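# Assemble gripper jaws on base pins and seat housing plate

## Task

Put the two jaws flat on the two pins of the gripper base, with their gear teeth engaged so the jaws swing open symmetrically. Then lower the housing plate gently onto the jaw stubs until it rests fully down and level; it must not be dropped onto the stubs or the base. Release everything so the assembly stays in place without the robot, and move the gripper away.

## Robot and tools

Robot: a single six-joint arm with a two-finger parallel gripper. Joints from base outward: waist, shoulder, elbow, wrist pitch, wrist yaw, wrist roll. Ranges (rad): waist -3.054 to 3.054, shoulder 0.000 to 3.142, elbow 0.000 to 2.356, wrist pitch -1.571 to 1.571, wrist yaw -1.571 to 1.571, wrist roll -3.142 to 3.142. The base may sit tilted relative to the table.

Frames: all poses use the scene frame. Its origin lies on the tabletop straight below the arm base; +z is up; looking along +x, +y points left. On the gripper, the fingers extend along its own +x axis and close along its y axis. end_effector_position is the point midway between the finger pads, roughly 3 to 4 cm short of the fingertips. Orientation is a quaternion written w first (qw, qx, qy, qz).

Row format (used by execute_actions and move): 8 plain numbers x, y, z, qw, qx, qy, qz, opening. x, y, z are an absolute target position in metres and the quaternion an absolute target orientation, both in the scene frame, so each row is a pose, not an offset. opening runs -1 to 1: +1 means fully open (0.088 m); empty fingers touch near -0.80, and values below that change nothing. Closing from fully open takes at least about 0.5 s. To hold a part, command an opening roughly 0.07 under the current grip_measured; a smaller gap below it gives a gentler hold. Parts thinner than about 3 mm get proportionally less squeeze. Pads push about 34 to 49 N each, with a brief spike at first contact.

execute_actions(actions): a list of actions run one after another. Each action is a list of 1 to 15 rows; each row lasts one control step (1/30 s). If fewer than 15 rows are given, the last row is repeated to fill 15 steps, so one action equals 0.5 s. An empty list moves nothing and just reports state and images. Any target more than 0.6 m from where the gripper is at the start of that action, measured along any gripper axis, is rejected; if the first action fails this test or any action is malformed, nothing in the call runs. Always resend the wanted quaternion in each row, since the reported one may have drifted.

Every control step, the commanded pose is clipped to at most 70 mm and 16 degrees away from the measured pose, then tracked by damped inverse kinematics, favouring position over orientation. Far targets can therefore need several actions; after an action the arm only continues to the last clipped pose, so send the remainder next. Friction can leave the gripper short or slightly tilted, and tiny moves may not happen; check the result and correct.

move(target, speed, blocking): target is one 8-number row (absolute pose plus opening, sent at the start). The gripper follows a straight path toward it, lasting 0.5 to 10 s (cut off at 10 s). speed is the top path speed in m/s, 0.002 to 0.5, default 0.25; rotation is capped at twice that value in rad/s, taking the shorter way. The path ignores obstacles, and real speed can overshoot, especially at long reach. Faster contact and targets set deeper past a surface push harder. blocking=false returns after 0.5 s while motion continues; until a result shows it ended, other moves and execute_actions are refused, so use wait or stop first. The result adds a move: line with the ending (done, off_target, moving, held, fault), active limits (paced = pose clipped; held = some steps blocked by a check, after which the arm may surge), and distance to target.

wait(seconds): 0 to 10; the arm keeps its last command, and a running move continues; returns early if that move ends. stop(): brakes a running move, needing some stopping distance; fingers keep moving. zoom_image(camera, region): camera is cam_high, cam_low or cam_wrist (each 504x504); region is [x0, y0, x1, y1] in image pixels from the top-left, at most 504 by 504. show_instructions(): shows the reference images only. finished_scene(scene): ends the given scene number permanently; the goal must already hold and remain so.

Reading results: the state line gives pose and linear/angular velocities. Hand target is the pose the controller now drives toward. grip_measured is finger opening on the command scale, possibly off by about 1 mm throughout, and up to about 0.061 narrower than the actual pads while squeezing hard. Joint positions and velocities list the six joints then pad gap (m). Joint torques are total drive outputs; external torques estimate outside loads (including friction and held weight), with extra lines for earlier actions. Step readings list positions at some steps; HELD marks blocked steps. pose unreachable means the clearance check (which treats the base mount as arm) altered the command. Camera calibrations (K, distortion, T_world_to_cam) are provided but may be slightly off.

Avoid: dropping or slamming parts, hard pushes, and knocking anything off the table, which fails the job. A contact torque reaching a joint load limit (waist 17.4, shoulder 21.6, elbow 21.5, wrist pitch 5.67, wrist yaw 5.65, wrist roll 5.3 N m, held weight included) freezes the arm 10 s and drops the rest of the call. Holding loads heats motors: warnings from 50 °C, a hold at 95 °C, and power loss if cooling fails. Loose parts may occasionally get nudged by the scene. Finish by opening the fingers and retreating.

Each tool is called in YAML: its name, and indented under it one key for each argument.

Reference images:

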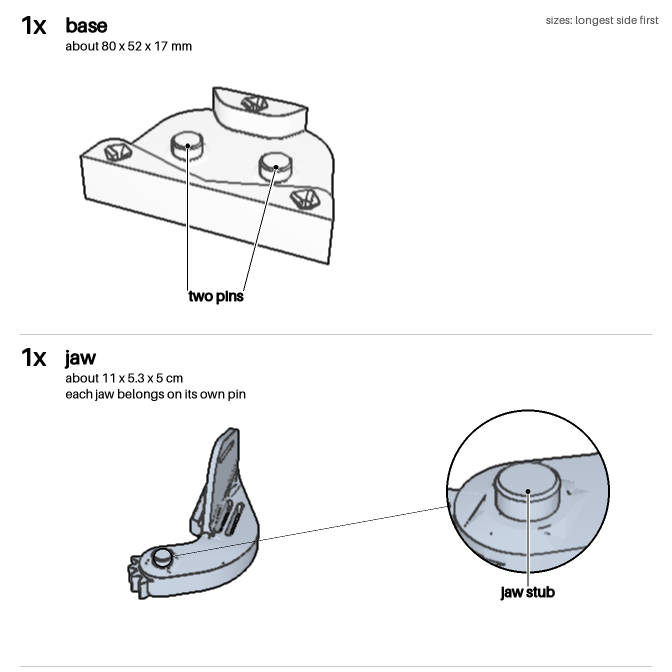

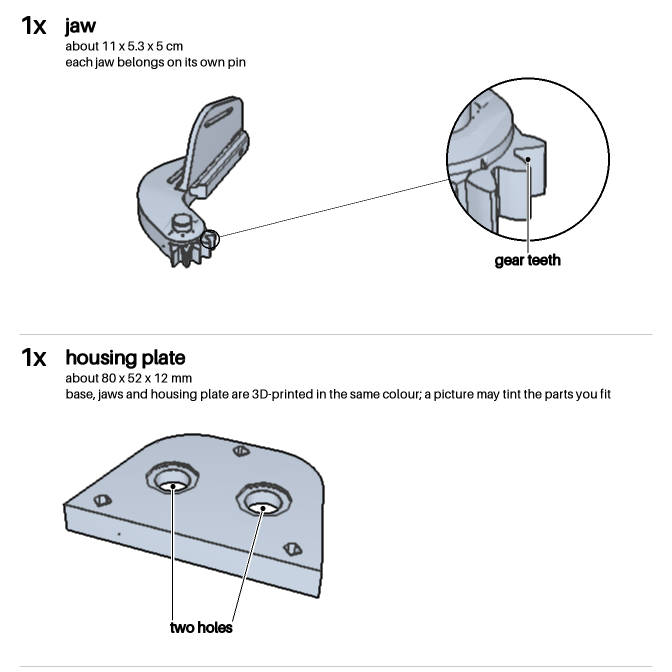

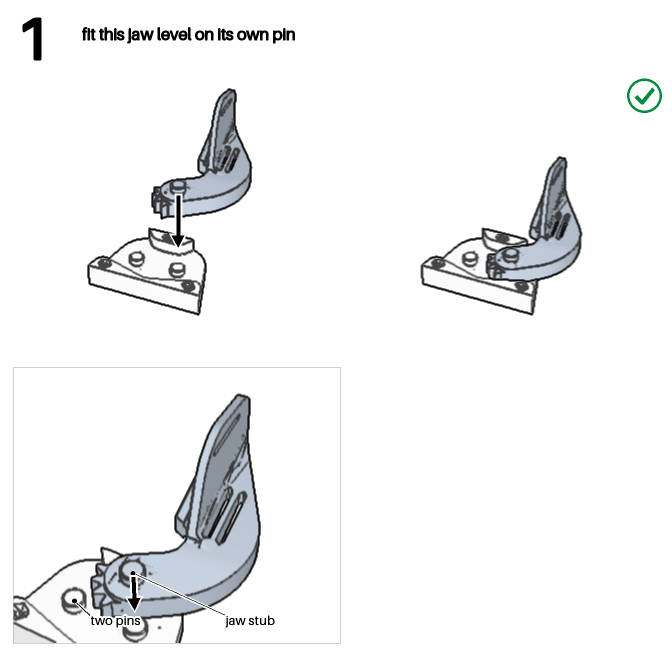

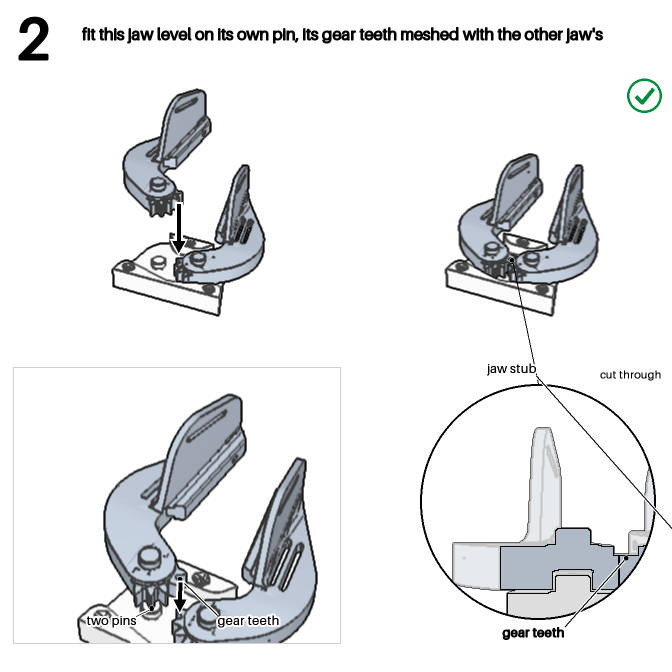

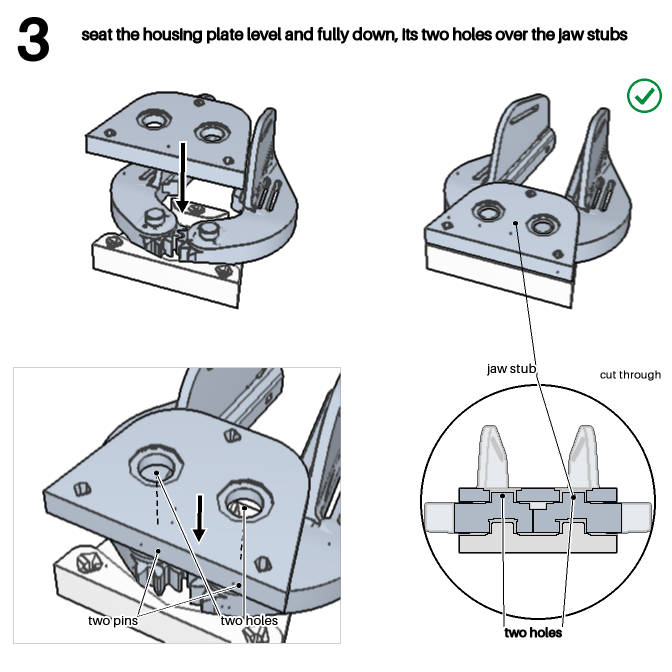

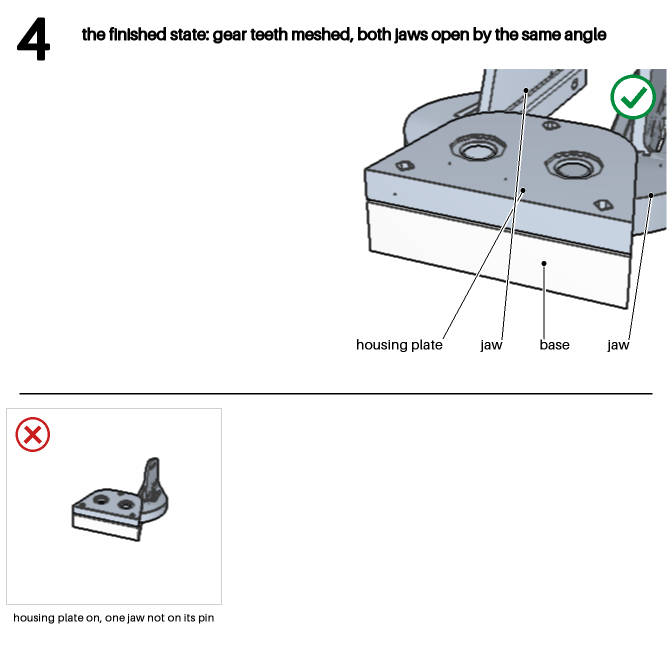

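## Session

execute_actions:
  actions: []

Scene clock: 0.00 s.
end_effector_position=(+0.4690, +0.1810, +0.3488) grip_measured=+0.830 end_effector_quat_wxyz=(-0.598, +0.784, -0.012, -0.166) end_effector_velocity=(+0.000, -0.000, -0.002) end_effector_angular_velocity=(-0.011, +0.004, -0.004)
Joint positions: [ 0.122  1.582  1.338  0.     0.069 -1.638  0.08 ]
Joint velocities: [ 0.002  0.002  0.002 -0.007  0.007 -0.007 -0.   ]
Joint torques (N m, as the arm reports them, + toward a larger angle): no reading
External joint torques (N m, as the arm's controller estimates them; a push from outside toward a larger angle lowers the number): no reading
Heat: hottest wrist roll 26 °C (+0.0 °C/min).
Hand target: +0.469, +0.181, +0.349; -0.598, +0.784, -0.012, -0.166

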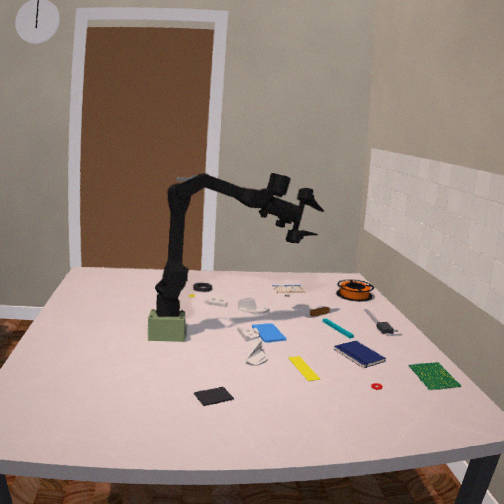

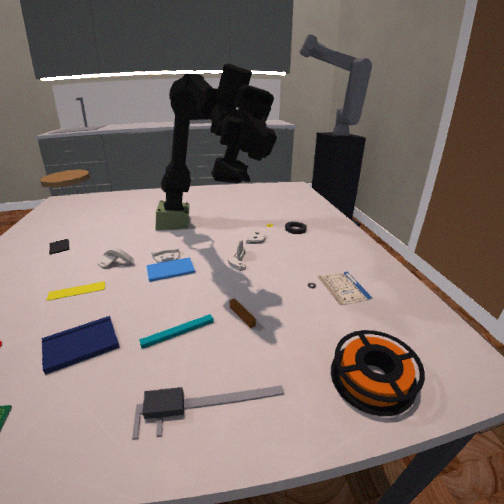

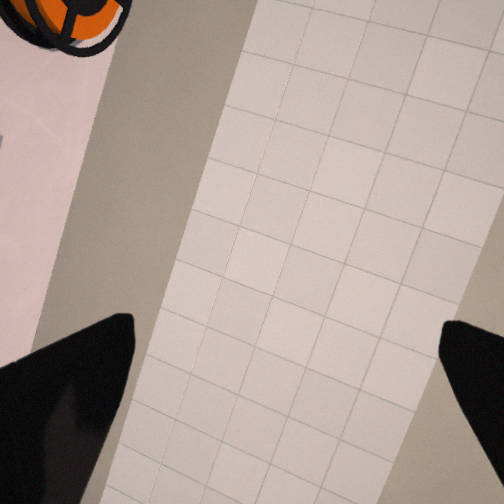

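zoom_image:
  camera: "cam_low"
  region: [80, 200, 320, 300]

zoom_image:
  camera: "cam_high"
  region: [140, 270, 340, 380]

Region (80, 200, 320, 300) of cam_low's 504x504 image, scaled by 2.100, with more detail than that image has; it fills the top 210 rows of this view, and the rest is white.

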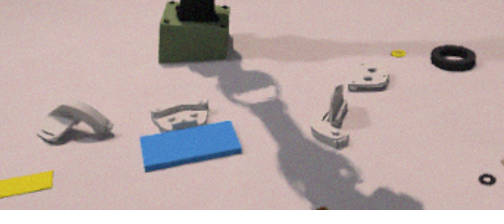

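Region (140, 270, 340, 380) of cam_high's 504x504 image, scaled by 2.520, with more detail than that image has; it fills the top 277 rows of this view, and the rest is white.

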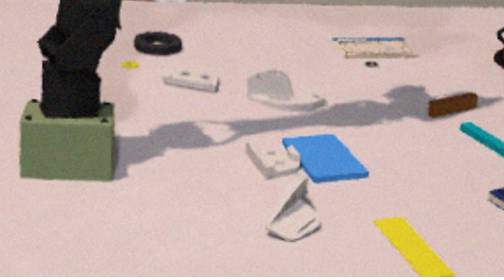

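move:
  target: [0.24, 0.0, 0.25, 0.7071, 0, 0.7071, 0, 0.83]
  speed: 0.25

Scene clock: 39.43 s.
end_effector_position=(+0.2419, +0.0019, +0.2505) grip_measured=+0.830 end_effector_quat_wxyz=(+0.713, -0.007, +0.701, +0.002) end_effector_velocity=(-0.001, +0.001, -0.001) end_effector_angular_velocity=(+0.024, +0.005, -0.006)
Joint positions: [-0.385  1.476  1.388 -1.495 -0.151 -0.22   0.08 ]
Joint velocities: [-0.012  0.002 -0.002 -0.007 -0.022 -0.007 -0.   ]
Joint torques (N m, as the arm reports them, + toward a larger angle): [-1.27 -3.73  4.41  0.16 -0.2   0.11]
External joint torques (N m, as the arm's controller estimates them; a push from outside toward a larger angle lowers the number): [-0.44  0.68 -0.93 -0.2  -0.18  0.11]
Heat: hottest elbow 29 °C (+4.6 °C/min).
Hand target: +0.241, +0.001, +0.247; +0.707, -0.001, +0.707, +0.002
Off the commanded pose: 0.003 m, 1 deg.
move: done
camera_calibration (this result's frames):
cam_wrist: T_world_to_cam=[[0.0297302, -0.99937, 0.0193988, 0.00290273], [-0.951821, -0.0223791, 0.305836, 0.181077], [-0.305209, -0.0275567, -0.951887, 0.393567], [0, 0, 0, 1]] pos_world=[0.292387, 0.0177987, 0.319195]

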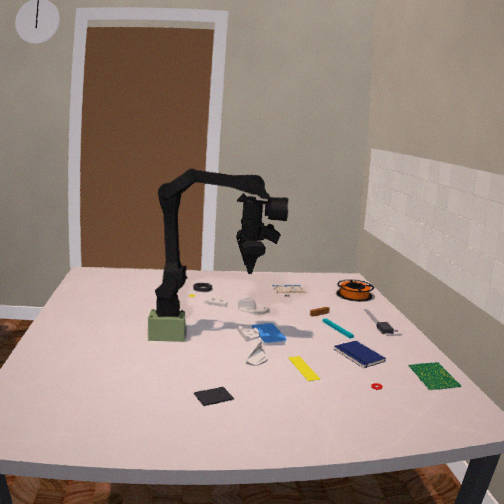

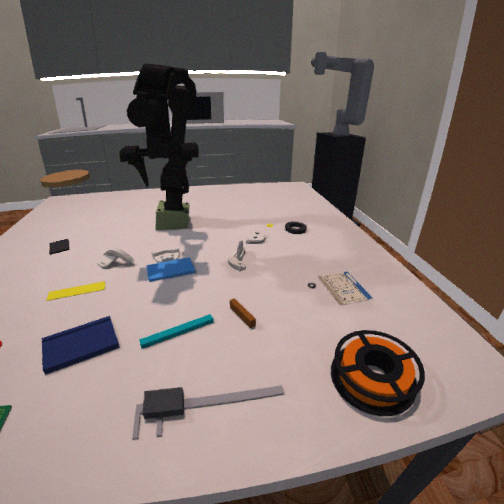

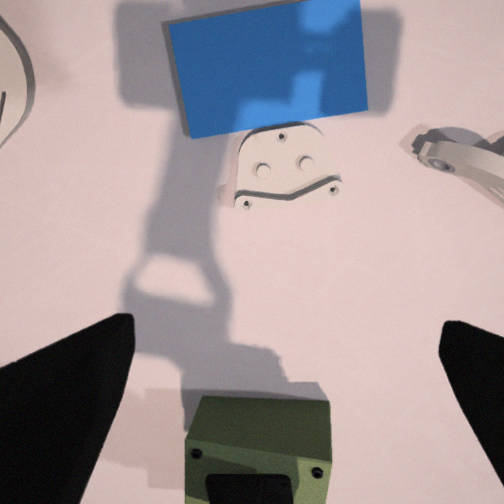

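zoom_image:
  camera: "cam_wrist"
  region: [150, 0, 504, 250]

Region (150, 0, 504, 250) of cam_wrist's 504x504 image, scaled by 1.424, with more detail than that image has; it fills the top 356 rows of this view, and the rest is white.

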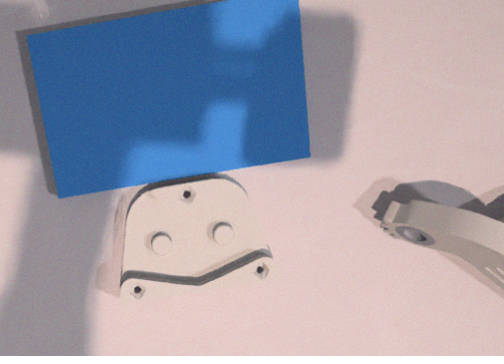

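move:
  target: [0.27, -0.15, 0.22, 0.7071, 0, 0.7071, 0, 0.83]
  speed: 0.2

Scene clock: 65.40 s.
end_effector_position=(+0.2675, -0.1475, +0.2201) grip_measured=+0.830 end_effector_quat_wxyz=(+0.706, -0.001, +0.708, -0.000) end_effector_velocity=(-0.000, +0.000, -0.003) end_effector_angular_velocity=(+0.016, +0.009, -0.012)
Joint positions: [-0.806  1.816  1.541 -1.388 -0.126 -0.634  0.08 ]
Joint velocities: [-0.002  0.012  0.002 -0.007 -0.007  0.007  0.   ]
Joint torques (N m, as the arm reports them, + toward a larger angle): [-1.29 -5.39  7.04  0.22  0.08 -0.09]
External joint torques (N m, as the arm's controller estimates them; a push from outside toward a larger angle lowers the number): [-0.34  1.07  1.68 -0.07  0.12 -0.09]
Heat: hottest elbow 28 °C (+2.0 °C/min).
Hand target: +0.269, -0.151, +0.221; +0.707, -0.002, +0.708, -0.002
Off the commanded pose: 0.003 m, 0 deg.
move: done
camera_calibration (this result's frames):
cam_wrist: T_world_to_cam=[[0.0175801, -0.999754, 0.0134937, -0.142155], [-0.946141, -0.0122708, 0.323522, 0.207508], [-0.323277, -0.0184545, -0.946124, 0.373284], [0, 0, 0, 1]] pos_world=[0.319505, -0.132685, 0.287958]

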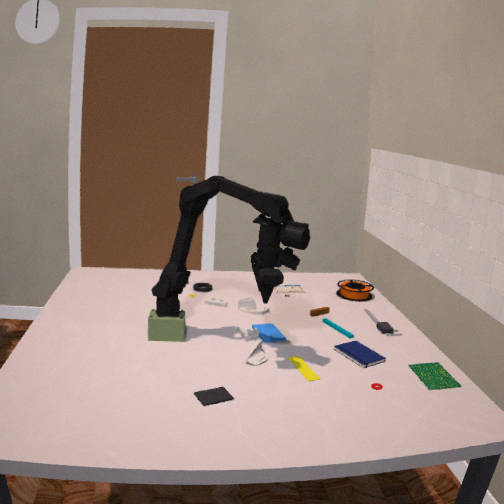

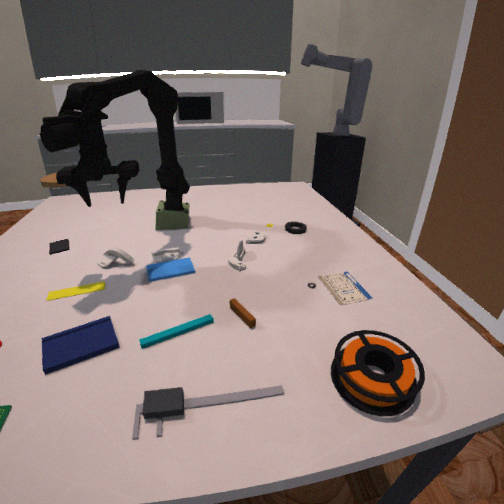

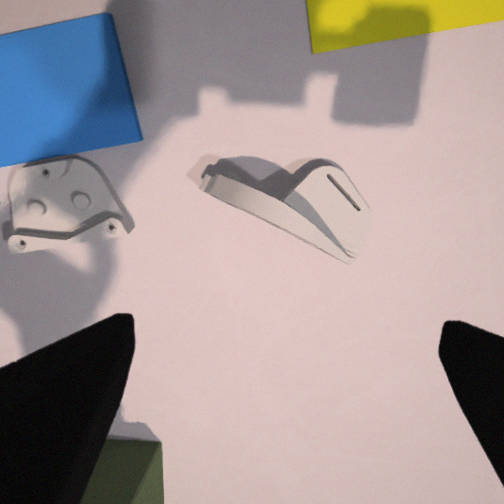

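zoom_image:
  camera: "cam_wrist"
  region: [170, 130, 400, 280]

zoom_image:
  camera: "cam_low"
  region: [85, 235, 165, 285]

zoom_image:
  camera: "cam_high"
  region: [225, 320, 305, 375]

Region (170, 130, 400, 280) of cam_wrist's 504x504 image, scaled by 2.191, with more detail than that image has; it fills the top 329 rows of this view, and the rest is white.

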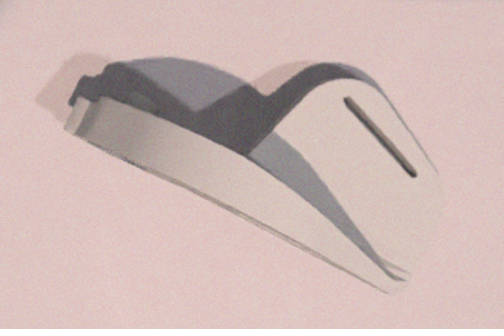

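Region (85, 235, 165, 285) of cam_low's 504x504 image, scaled by 6.300, with more detail than that image has; it fills the top 315 rows of this view, and the rest is white.

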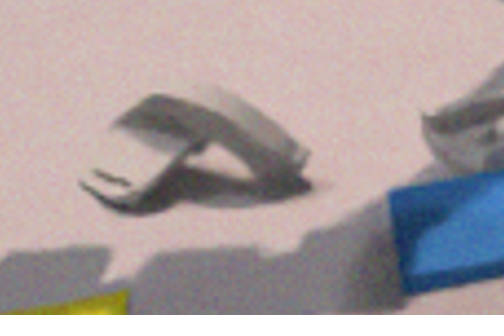

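Region (225, 320, 305, 375) of cam_high's 504x504 image, scaled by 6.300, with more detail than that image has; it fills the top 346 rows of this view, and the rest is white.

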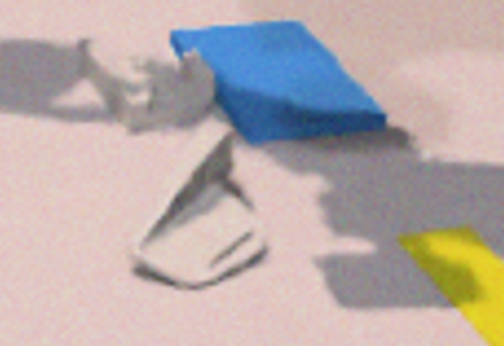

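move:
  target: [0.258, -0.143, 0.13, 0.371, 0.602, 0.371, -0.602, 0.2]
  speed: 0.3

Scene clock: 133.07 s.
end_effector_position=(+0.2600, -0.1451, +0.1330) grip_measured=+0.203 end_effector_quat_wxyz=(+0.375, +0.602, +0.368, -0.601) end_effector_velocity=(-0.002, +0.002, +0.000) end_effector_angular_velocity=(+0.010, +0.001, +0.004)
Joint positions: [-0.778  1.817  1.195 -1.025 -0.129  1.429  0.049]
Joint velocities: [-0.002 -0.002 -0.002 -0.007 -0.007 -0.007  0.   ]
Joint torques (N m, as the arm reports them, + toward a larger angle): [-0.85 -5.68  4.25  0.38  0.03  0.11]
External joint torques (N m, as the arm's controller estimates them; a push from outside toward a larger angle lowers the number): [ 0.07  0.66 -0.97  0.08 -0.02  0.11]
Heat: hottest elbow 31 °C (+2.0 °C/min).
Hand target: +0.259, -0.143, +0.130; +0.371, +0.602, +0.371, -0.602
Off the commanded pose: 0.004 m, 1 deg.
move: done
camera_calibration (this result's frames):
cam_wrist: T_world_to_cam=[[-0.902141, 0.431429, 0.00311557, 0.309795], [0.40996, 0.854952, 0.317788, 0.00259009], [0.13444, 0.287967, -0.948157, 0.214169], [0, 0, 0, 1]] pos_world=[0.249624, -0.197543, 0.201278]

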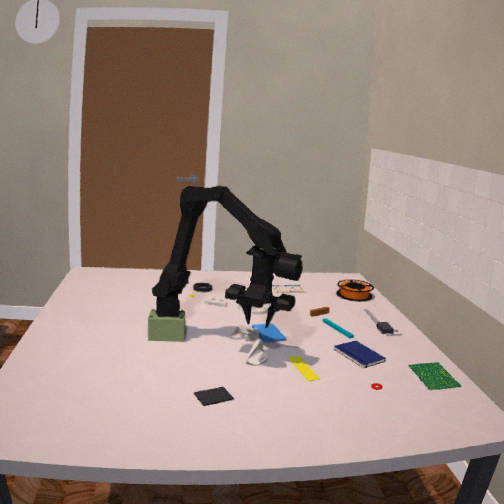

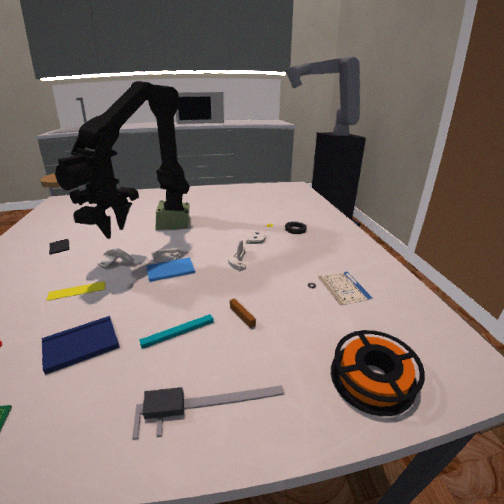

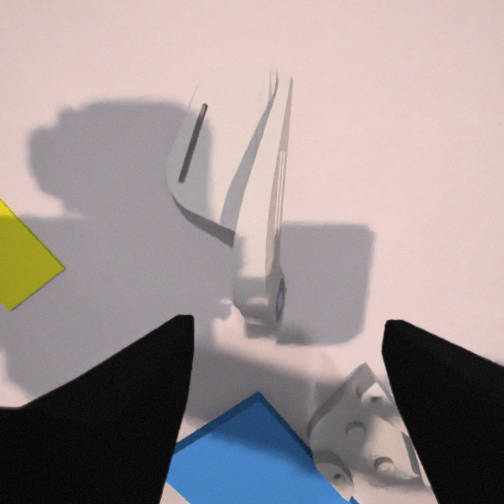

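move:
  target: [0.272, -0.142, 0.09, 0.371, 0.602, 0.371, -0.602, 0.0]
  speed: 0.08

Scene clock: 160.10 s.
end_effector_position=(+0.2742, -0.1440, +0.0948) grip_measured=+0.003 end_effector_quat_wxyz=(+0.377, +0.603, +0.367, -0.600) end_effector_velocity=(+0.001, -0.000, -0.001) end_effector_angular_velocity=(+0.005, -0.006, +0.005)
Joint positions: [-0.735  1.902  1.144 -0.878 -0.132  1.474  0.039]
Joint velocities: [-0.002  0.002 -0.002  0.007 -0.007 -0.007 -0.   ]
Joint torques (N m, as the arm reports them, + toward a larger angle): [-0.85 -5.52  3.97  0.35 -0.06  0.12]
External joint torques (N m, as the arm's controller estimates them; a push from outside toward a larger angle lowers the number): [ 0.21  1.24 -0.99  0.05 -0.12  0.12]
Heat: hottest elbow 29 °C (-1.0 °C/min).
Hand target: +0.272, -0.142, +0.090; +0.371, +0.602, +0.371, -0.602
Off the commanded pose: 0.006 m, 1 deg.
move: done
camera_calibration (this result's frames):
cam_wrist: T_world_to_cam=[[-0.901885, 0.431973, -0.00183301, 0.322692], [0.409151, 0.855583, 0.317133, 0.008412], [0.138561, 0.285268, -0.948379, 0.174255], [0, 0, 0, 1]] pos_world=[0.263444, -0.196301, 0.163184]

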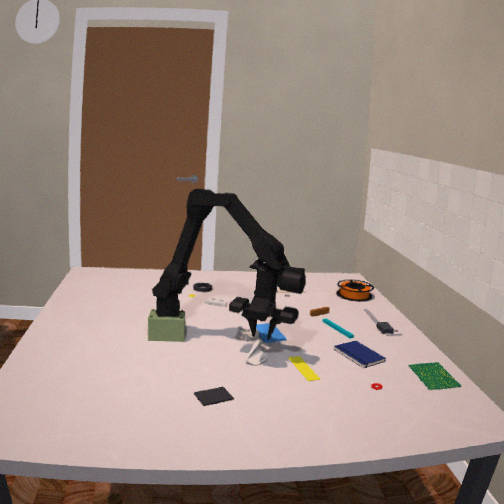

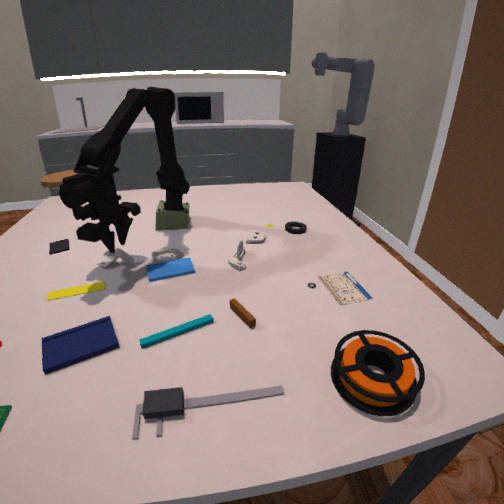

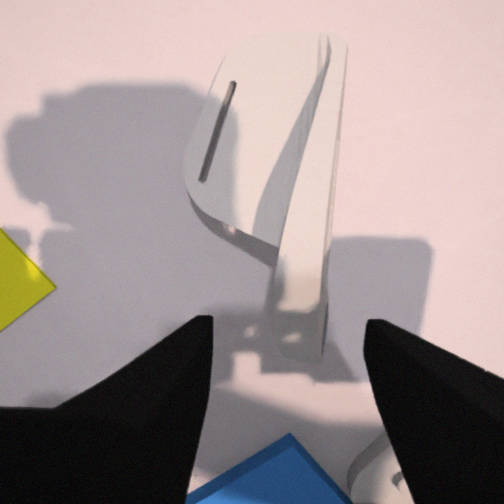

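move:
  target: [0.2645, -0.1495, 0.068, 0.371, 0.602, 0.371, -0.602, 0.0]
  speed: 0.04

Scene clock: 181.37 s.
end_effector_position=(+0.2679, -0.1499, +0.0723) grip_measured=+0.003 end_effector_quat_wxyz=(+0.376, +0.603, +0.367, -0.600) end_effector_velocity=(-0.000, +0.003, +0.000) end_effector_angular_velocity=(+0.022, -0.006, +0.004)
Joint positions: [-0.752  1.938  1.086 -0.787 -0.132  1.456  0.039]
Joint velocities: [-0.002 -0.002 -0.002 -0.007 -0.022 -0.007 -0.   ]
Joint torques (N m, as the arm reports them, + toward a larger angle): [-1.26 -5.57  3.77  0.34  0.03 -0.06]
External joint torques (N m, as the arm's controller estimates them; a push from outside toward a larger angle lowers the number): [-0.25  1.11 -0.91  0.05 -0.02 -0.06]
Heat: hottest elbow 29 °C (-2.0 °C/min).
Hand target: +0.265, -0.150, +0.068; +0.371, +0.602, +0.371, -0.602
Off the commanded pose: 0.005 m, 1 deg.
move: done
camera_calibration (this result's frames):
cam_wrist: T_world_to_cam=[[-0.901985, 0.431764, -0.00158379, 0.319486], [0.408859, 0.855303, 0.318262, 0.0231352], [0.138769, 0.28642, -0.948001, 0.155548], [0, 0, 0, 1]] pos_world=[0.257128, -0.202283, 0.140603]

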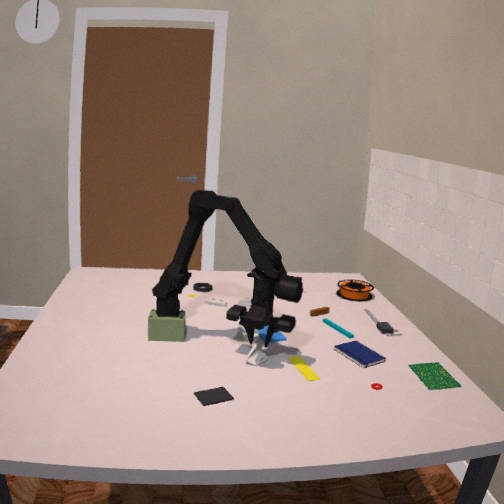

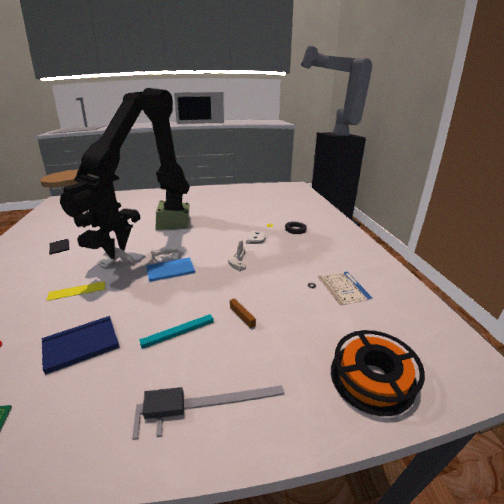

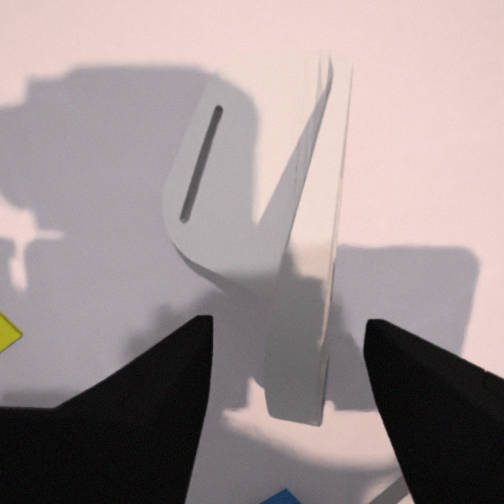

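move:
  target: [0.262, -0.148, 0.052, 0.371, 0.602, 0.371, -0.602, 0.0]
  speed: 0.03

Scene clock: 186.77 s.
end_effector_position=(+0.2645, -0.1500, +0.0564) grip_measured=+0.003 end_effector_quat_wxyz=(+0.376, +0.603, +0.367, -0.600) end_effector_velocity=(-0.003, +0.002, -0.001) end_effector_angular_velocity=(+0.013, +0.006, +0.003)
Joint positions: [-0.752  1.962  1.044 -0.721 -0.132  1.457  0.039]
Joint velocities: [-0.002 -0.002 -0.007 -0.007 -0.007 -0.007  0.   ]
Joint torques (N m, as the arm reports them, + toward a larger angle): [-0.8  -5.45  3.72  0.4   0.02  0.08]
External joint torques (N m, as the arm's controller estimates them; a push from outside toward a larger angle lowers the number): [ 0.21  1.23 -0.74  0.13 -0.04  0.08]
Heat: hottest elbow 29 °C (-2.0 °C/min).
Hand target: +0.262, -0.148, +0.052; +0.371, +0.602, +0.371, -0.602
Off the commanded pose: 0.005 m, 1 deg.
move: done
camera_calibration (this result's frames):
cam_wrist: T_world_to_cam=[[-0.901817, 0.432116, -0.00147881, 0.316454], [0.409228, 0.855138, 0.31823, 0.0295178], [0.138777, 0.28638, -0.948012, 0.140922], [0, 0, 0, 1]] pos_world=[0.253747, -0.202344, 0.12467]

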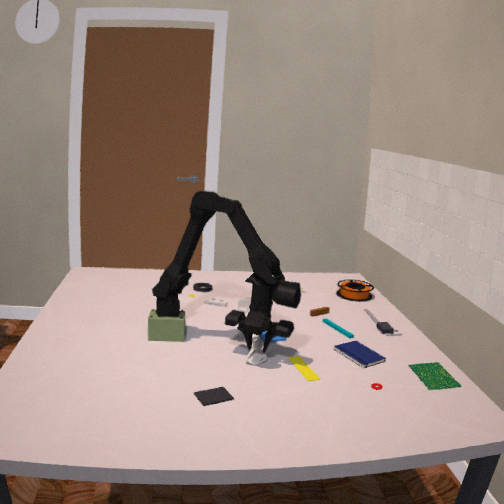

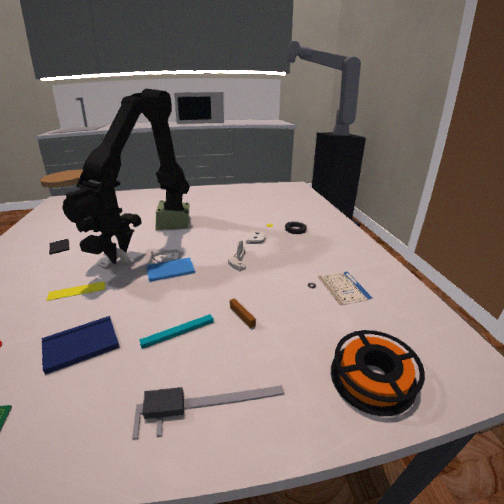

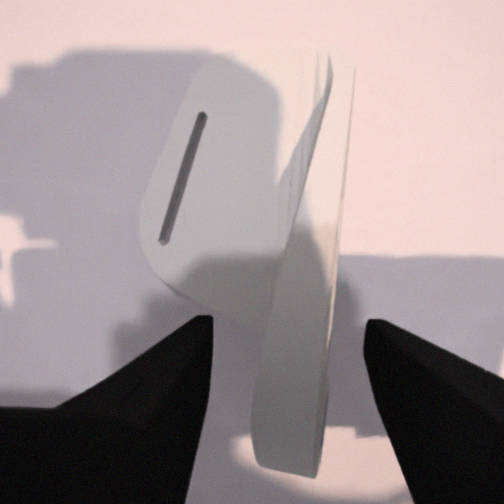

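move:
  target: [0.262, -0.148, 0.052, 0.371, 0.602, 0.371, -0.602, -0.62]
  speed: 0.03

Scene clock: 191.57 s.
end_effector_position=(+0.2645, -0.1501, +0.0562) grip_measured=-0.588 end_effector_quat_wxyz=(+0.376, +0.603, +0.367, -0.600) end_effector_velocity=(-0.003, +0.004, +0.001) end_effector_angular_velocity=(+0.015, +0.011, +0.022)
Joint positions: [-0.752  1.963  1.043 -0.719 -0.132  1.457  0.01 ]
Joint velocities: [ 0.002 -0.007 -0.002 -0.022 -0.007 -0.022 -0.   ]
Joint torques (N m, as the arm reports them, + toward a larger angle): [-0.79 -5.56  3.75  0.34  0.01  0.08]
External joint torques (N m, as the arm's controller estimates them; a push from outside toward a larger angle lowers the number): [ 0.18  1.17 -0.78  0.05 -0.04  0.08]
Heat: hottest shoulder 29 °C (-2.0 °C/min).
Hand target: +0.262, -0.148, +0.052; +0.371, +0.602, +0.371, -0.602
Off the commanded pose: 0.005 m, 1 deg.
move: done
camera_calibration (this result's frames):
cam_wrist: T_world_to_cam=[[-0.901838, 0.43207, -0.00185358, 0.31654], [0.409084, 0.855225, 0.318183, 0.0296635], [0.139063, 0.286191, -0.948028, 0.140653], [0, 0, 0, 1]] pos_world=[0.253774, -0.20239, 0.124491]

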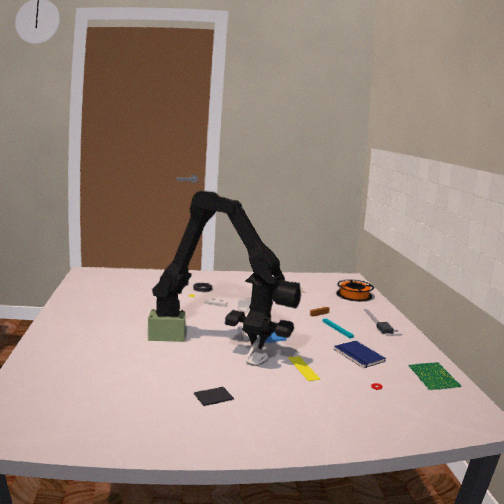

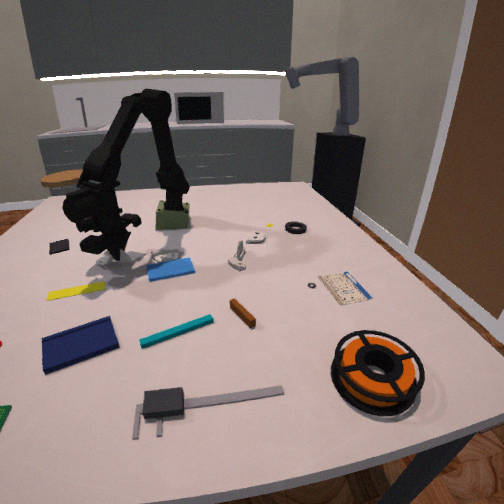

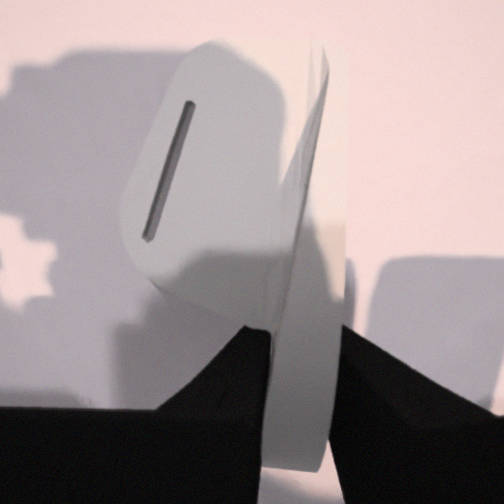

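move:
  target: [0.262, -0.148, 0.10, 0.371, 0.602, 0.371, -0.602, -0.67]
  speed: 0.08

move:
  target: [0.245, -0.15, 0.08, 0.607, 0.7053, 0.0512, -0.3627, -0.67]
  speed: 0.2

Scene clock: 217.57 s.
end_effector_position=(+0.2580, -0.1450, +0.0925) grip_measured=-0.588 end_effector_quat_wxyz=(+0.362, +0.599, +0.378, -0.606) end_effector_velocity=(-0.004, +0.006, +0.002) end_effector_angular_velocity=(+0.036, +0.013, +0.000)
Joint positions: [-0.766  1.894  1.117 -0.904 -0.132  1.442  0.01 ]
Joint velocities: [-0.002 -0.002  0.002 -0.037 -0.022 -0.007 -0.   ]
Joint torques (N m, as the arm reports them, + toward a larger angle): [-1.23 -8.06  6.2   0.02  0.13 -0.09]
External joint torques (N m, as the arm's controller estimates them; a push from outside toward a larger angle lowers the number): [-0.26 -1.52  1.39 -0.19  0.07 -0.09]
Heat: hottest shoulder 29 °C (+0.0 °C/min).
Hand target: +0.262, -0.148, +0.100; +0.371, +0.602, +0.371, -0.602
Off the commanded pose: 0.009 m, 1 deg.
move: off_target
camera_calibration (this result's frames):
cam_wrist: T_world_to_cam=[[-0.89943, 0.435468, 0.037331, 0.30475], [0.423089, 0.84606, 0.324311, 0.0109476], [0.109643, 0.307489, -0.945214, 0.184991], [0, 0, 0, 1]] pos_world=[0.249186, -0.198854, 0.159929]

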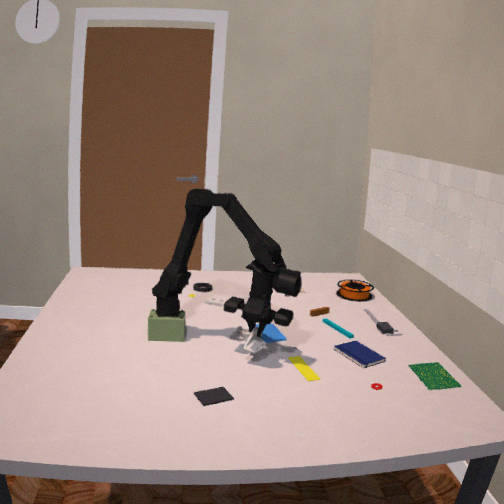

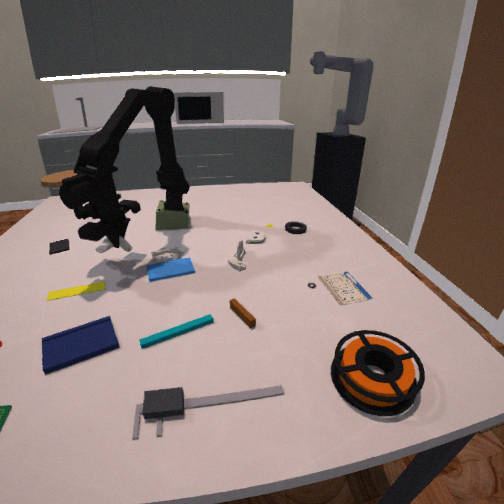

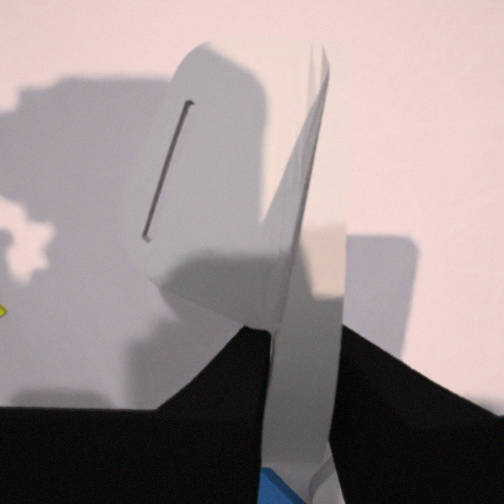

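Scene clock: 220.53 s.
end_effector_position=(+0.2466, -0.1504, +0.0831) grip_measured=-0.588 end_effector_quat_wxyz=(+0.612, +0.701, +0.050, -0.364) end_effector_velocity=(-0.002, +0.002, -0.003) end_effector_angular_velocity=(-0.003, -0.002, +0.008)
Joint positions: [-0.855  1.585  0.178  0.714 -0.243  1.539  0.01 ]
Joint velocities: [-0.002  0.017 -0.017  0.037 -0.007 -0.007 -0.   ]
Joint torques (N m, as the arm reports them, + toward a larger angle): [-0.91 -2.78  3.36  1.71 -0.1  -0.03]
External joint torques (N m, as the arm's controller estimates them; a push from outside toward a larger angle lowers the number): [-0.37  0.66 -0.67  0.18 -0.12  0.01]
Heat: hottest shoulder 29 °C (+0.0 °C/min).
Hand target: +0.245, -0.150, +0.081; +0.609, +0.703, +0.051, -0.365
Off the commanded pose: 0.003 m, 1 deg.
move: done
camera_calibration (this result's frames):
cam_wrist: T_world_to_cam=[[-0.531377, 0.235962, -0.813609, 0.247141], [0.183821, 0.969658, 0.161163, 0.114573], [0.826951, -0.0639199, -0.558629, -0.0858939], [0, 0, 0, 1]] pos_world=[0.181294, -0.174903, 0.134628]

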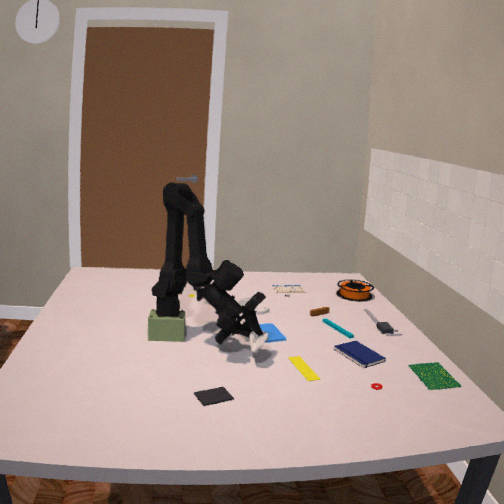

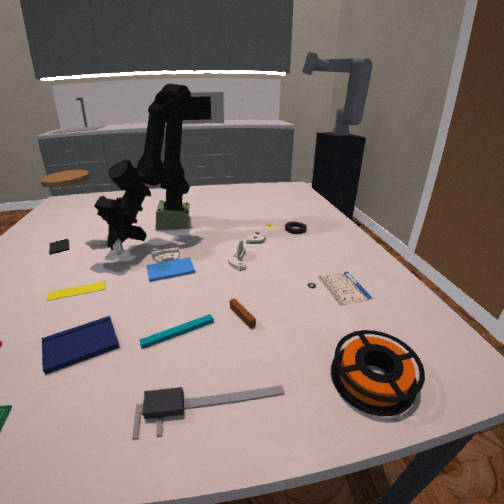

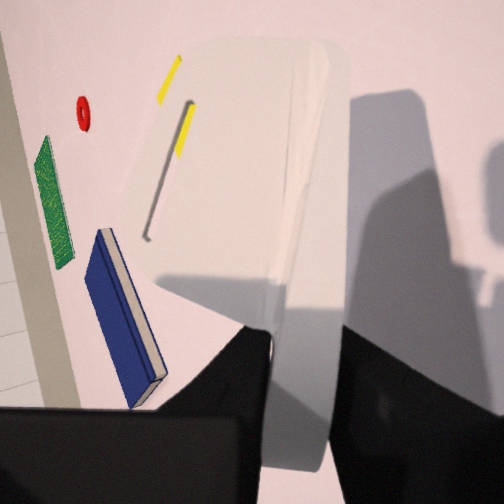

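move:
  target: [0.262, -0.19, 0.055, 0.607, 0.7053, 0.0512, -0.3627, -0.67]
  speed: 0.06

Scene clock: 231.97 s.
end_effector_position=(+0.2621, -0.1899, +0.0596) grip_measured=-0.588 end_effector_quat_wxyz=(+0.611, +0.703, +0.046, -0.360) end_effector_velocity=(+0.000, +0.002, -0.004) end_effector_angular_velocity=(+0.020, +0.011, +0.017)
Joint positions: [-0.942  1.907  0.297  0.911 -0.311  1.49   0.01 ]
Joint velocities: [-0.002  0.007  0.007 -0.022 -0.022 -0.007 -0.   ]
Joint torques (N m, as the arm reports them, + toward a larger angle): [-0.95 -2.78  3.59  1.4  -0.15 -0.19]
External joint torques (N m, as the arm's controller estimates them; a push from outside toward a larger angle lowers the number): [-0.31  2.    0.45 -0.13 -0.14 -0.14]
Heat: hottest shoulder 28 °C (-1.0 °C/min).
Hand target: +0.262, -0.190, +0.055; +0.607, +0.705, +0.051, -0.363
Off the commanded pose: 0.005 m, 1 deg.
move: done
camera_calibration (this result's frames):
cam_wrist: T_world_to_cam=[[-0.52197, 0.23839, -0.818973, 0.243927], [0.183939, 0.969018, 0.164832, 0.15336], [0.832895, -0.064604, -0.549648, -0.116582], [0, 0, 0, 1]] pos_world=[0.196215, -0.21429, 0.110412]

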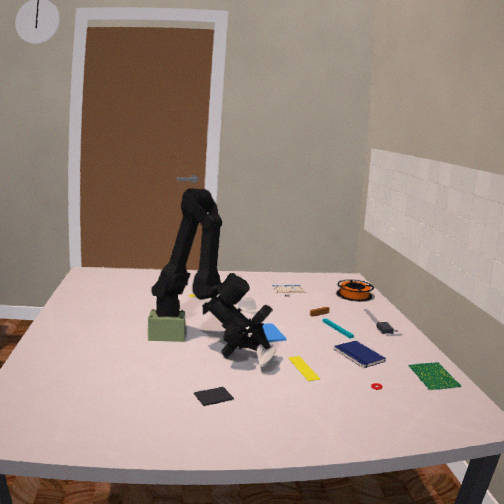

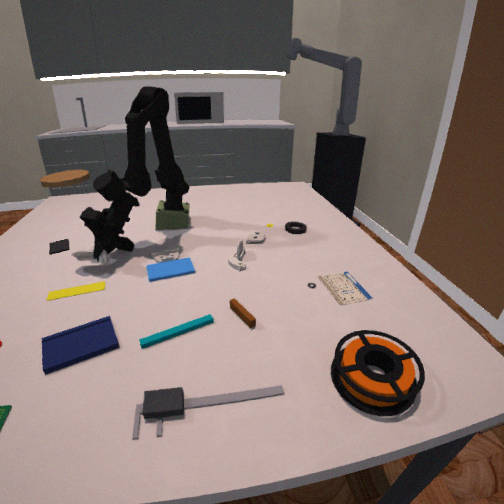

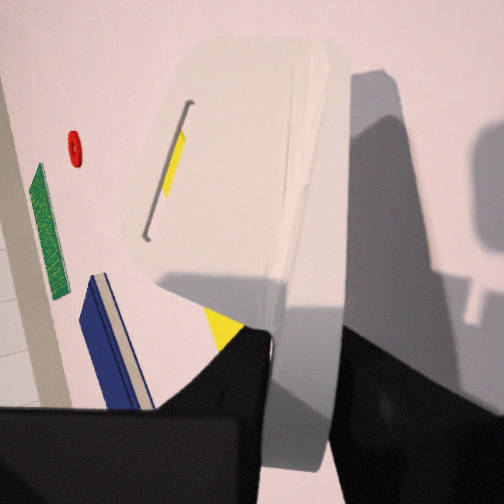

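zoom_image:
  camera: "cam_high"
  region: [190, 270, 320, 390]

Region (190, 270, 320, 390) of cam_high's 504x504 image, scaled by 3.877, with more detail than that image has; it fills the top 465 rows of this view, and the rest is white.

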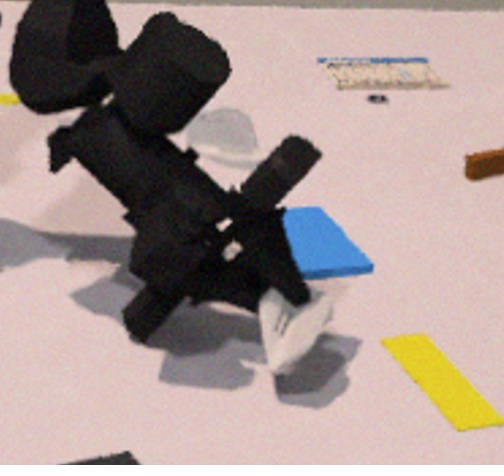

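move:
  target: [0.262, -0.19, 0.038, 0.607, 0.7053, 0.0512, -0.3627, -0.67]
  speed: 0.02

Scene clock: 240.33 s.
end_effector_position=(+0.2691, -0.1951, +0.0628) grip_measured=-0.588 end_effector_quat_wxyz=(+0.625, +0.703, +0.024, -0.339) end_effector_velocity=(-0.001, -0.002, -0.000) end_effector_angular_velocity=(-0.003, -0.006, -0.012)
Joint positions: [-0.943  1.977  0.298  1.051 -0.319  1.505  0.01 ]
Joint velocities: [-0.002  0.012 -0.002  0.022  0.007  0.007 -0.   ]
Joint torques (N m, as the arm reports them, + toward a larger angle): [ 0.05  1.49  2.47  0.1   0.37 -0.49]
External joint torques (N m, as the arm's controller estimates them; a push from outside toward a larger angle lowers the number): [ 0.71  6.46 -0.38 -1.47  0.38 -0.45]
Heat: hottest elbow 28 °C (-1.0 °C/min).
Hand target: +0.261, -0.189, +0.039; +0.607, +0.705, +0.051, -0.363
Off the commanded pose: 0.026 m, 5 deg.
move: off_target
camera_calibration (this result's frames):
cam_wrist: T_world_to_cam=[[-0.474246, 0.207027, -0.855704, 0.234722], [0.170013, 0.975199, 0.141713, 0.163093], [0.863821, -0.0782735, -0.497682, -0.135216], [0, 0, 0, 1]] pos_world=[0.20039, -0.218226, 0.110445]

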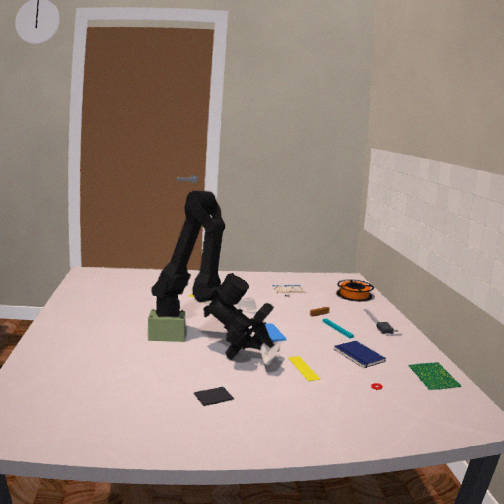

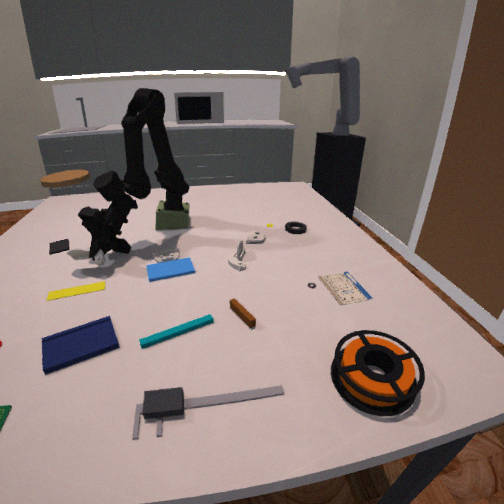

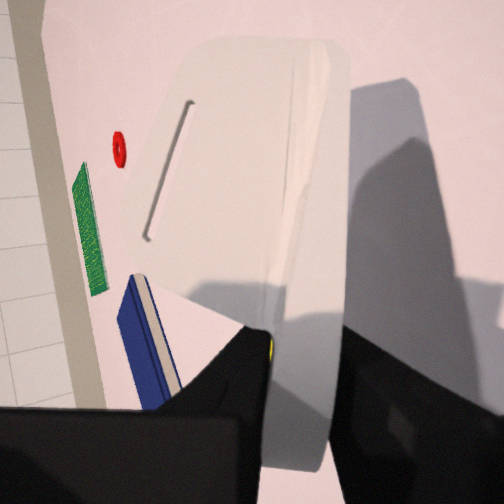

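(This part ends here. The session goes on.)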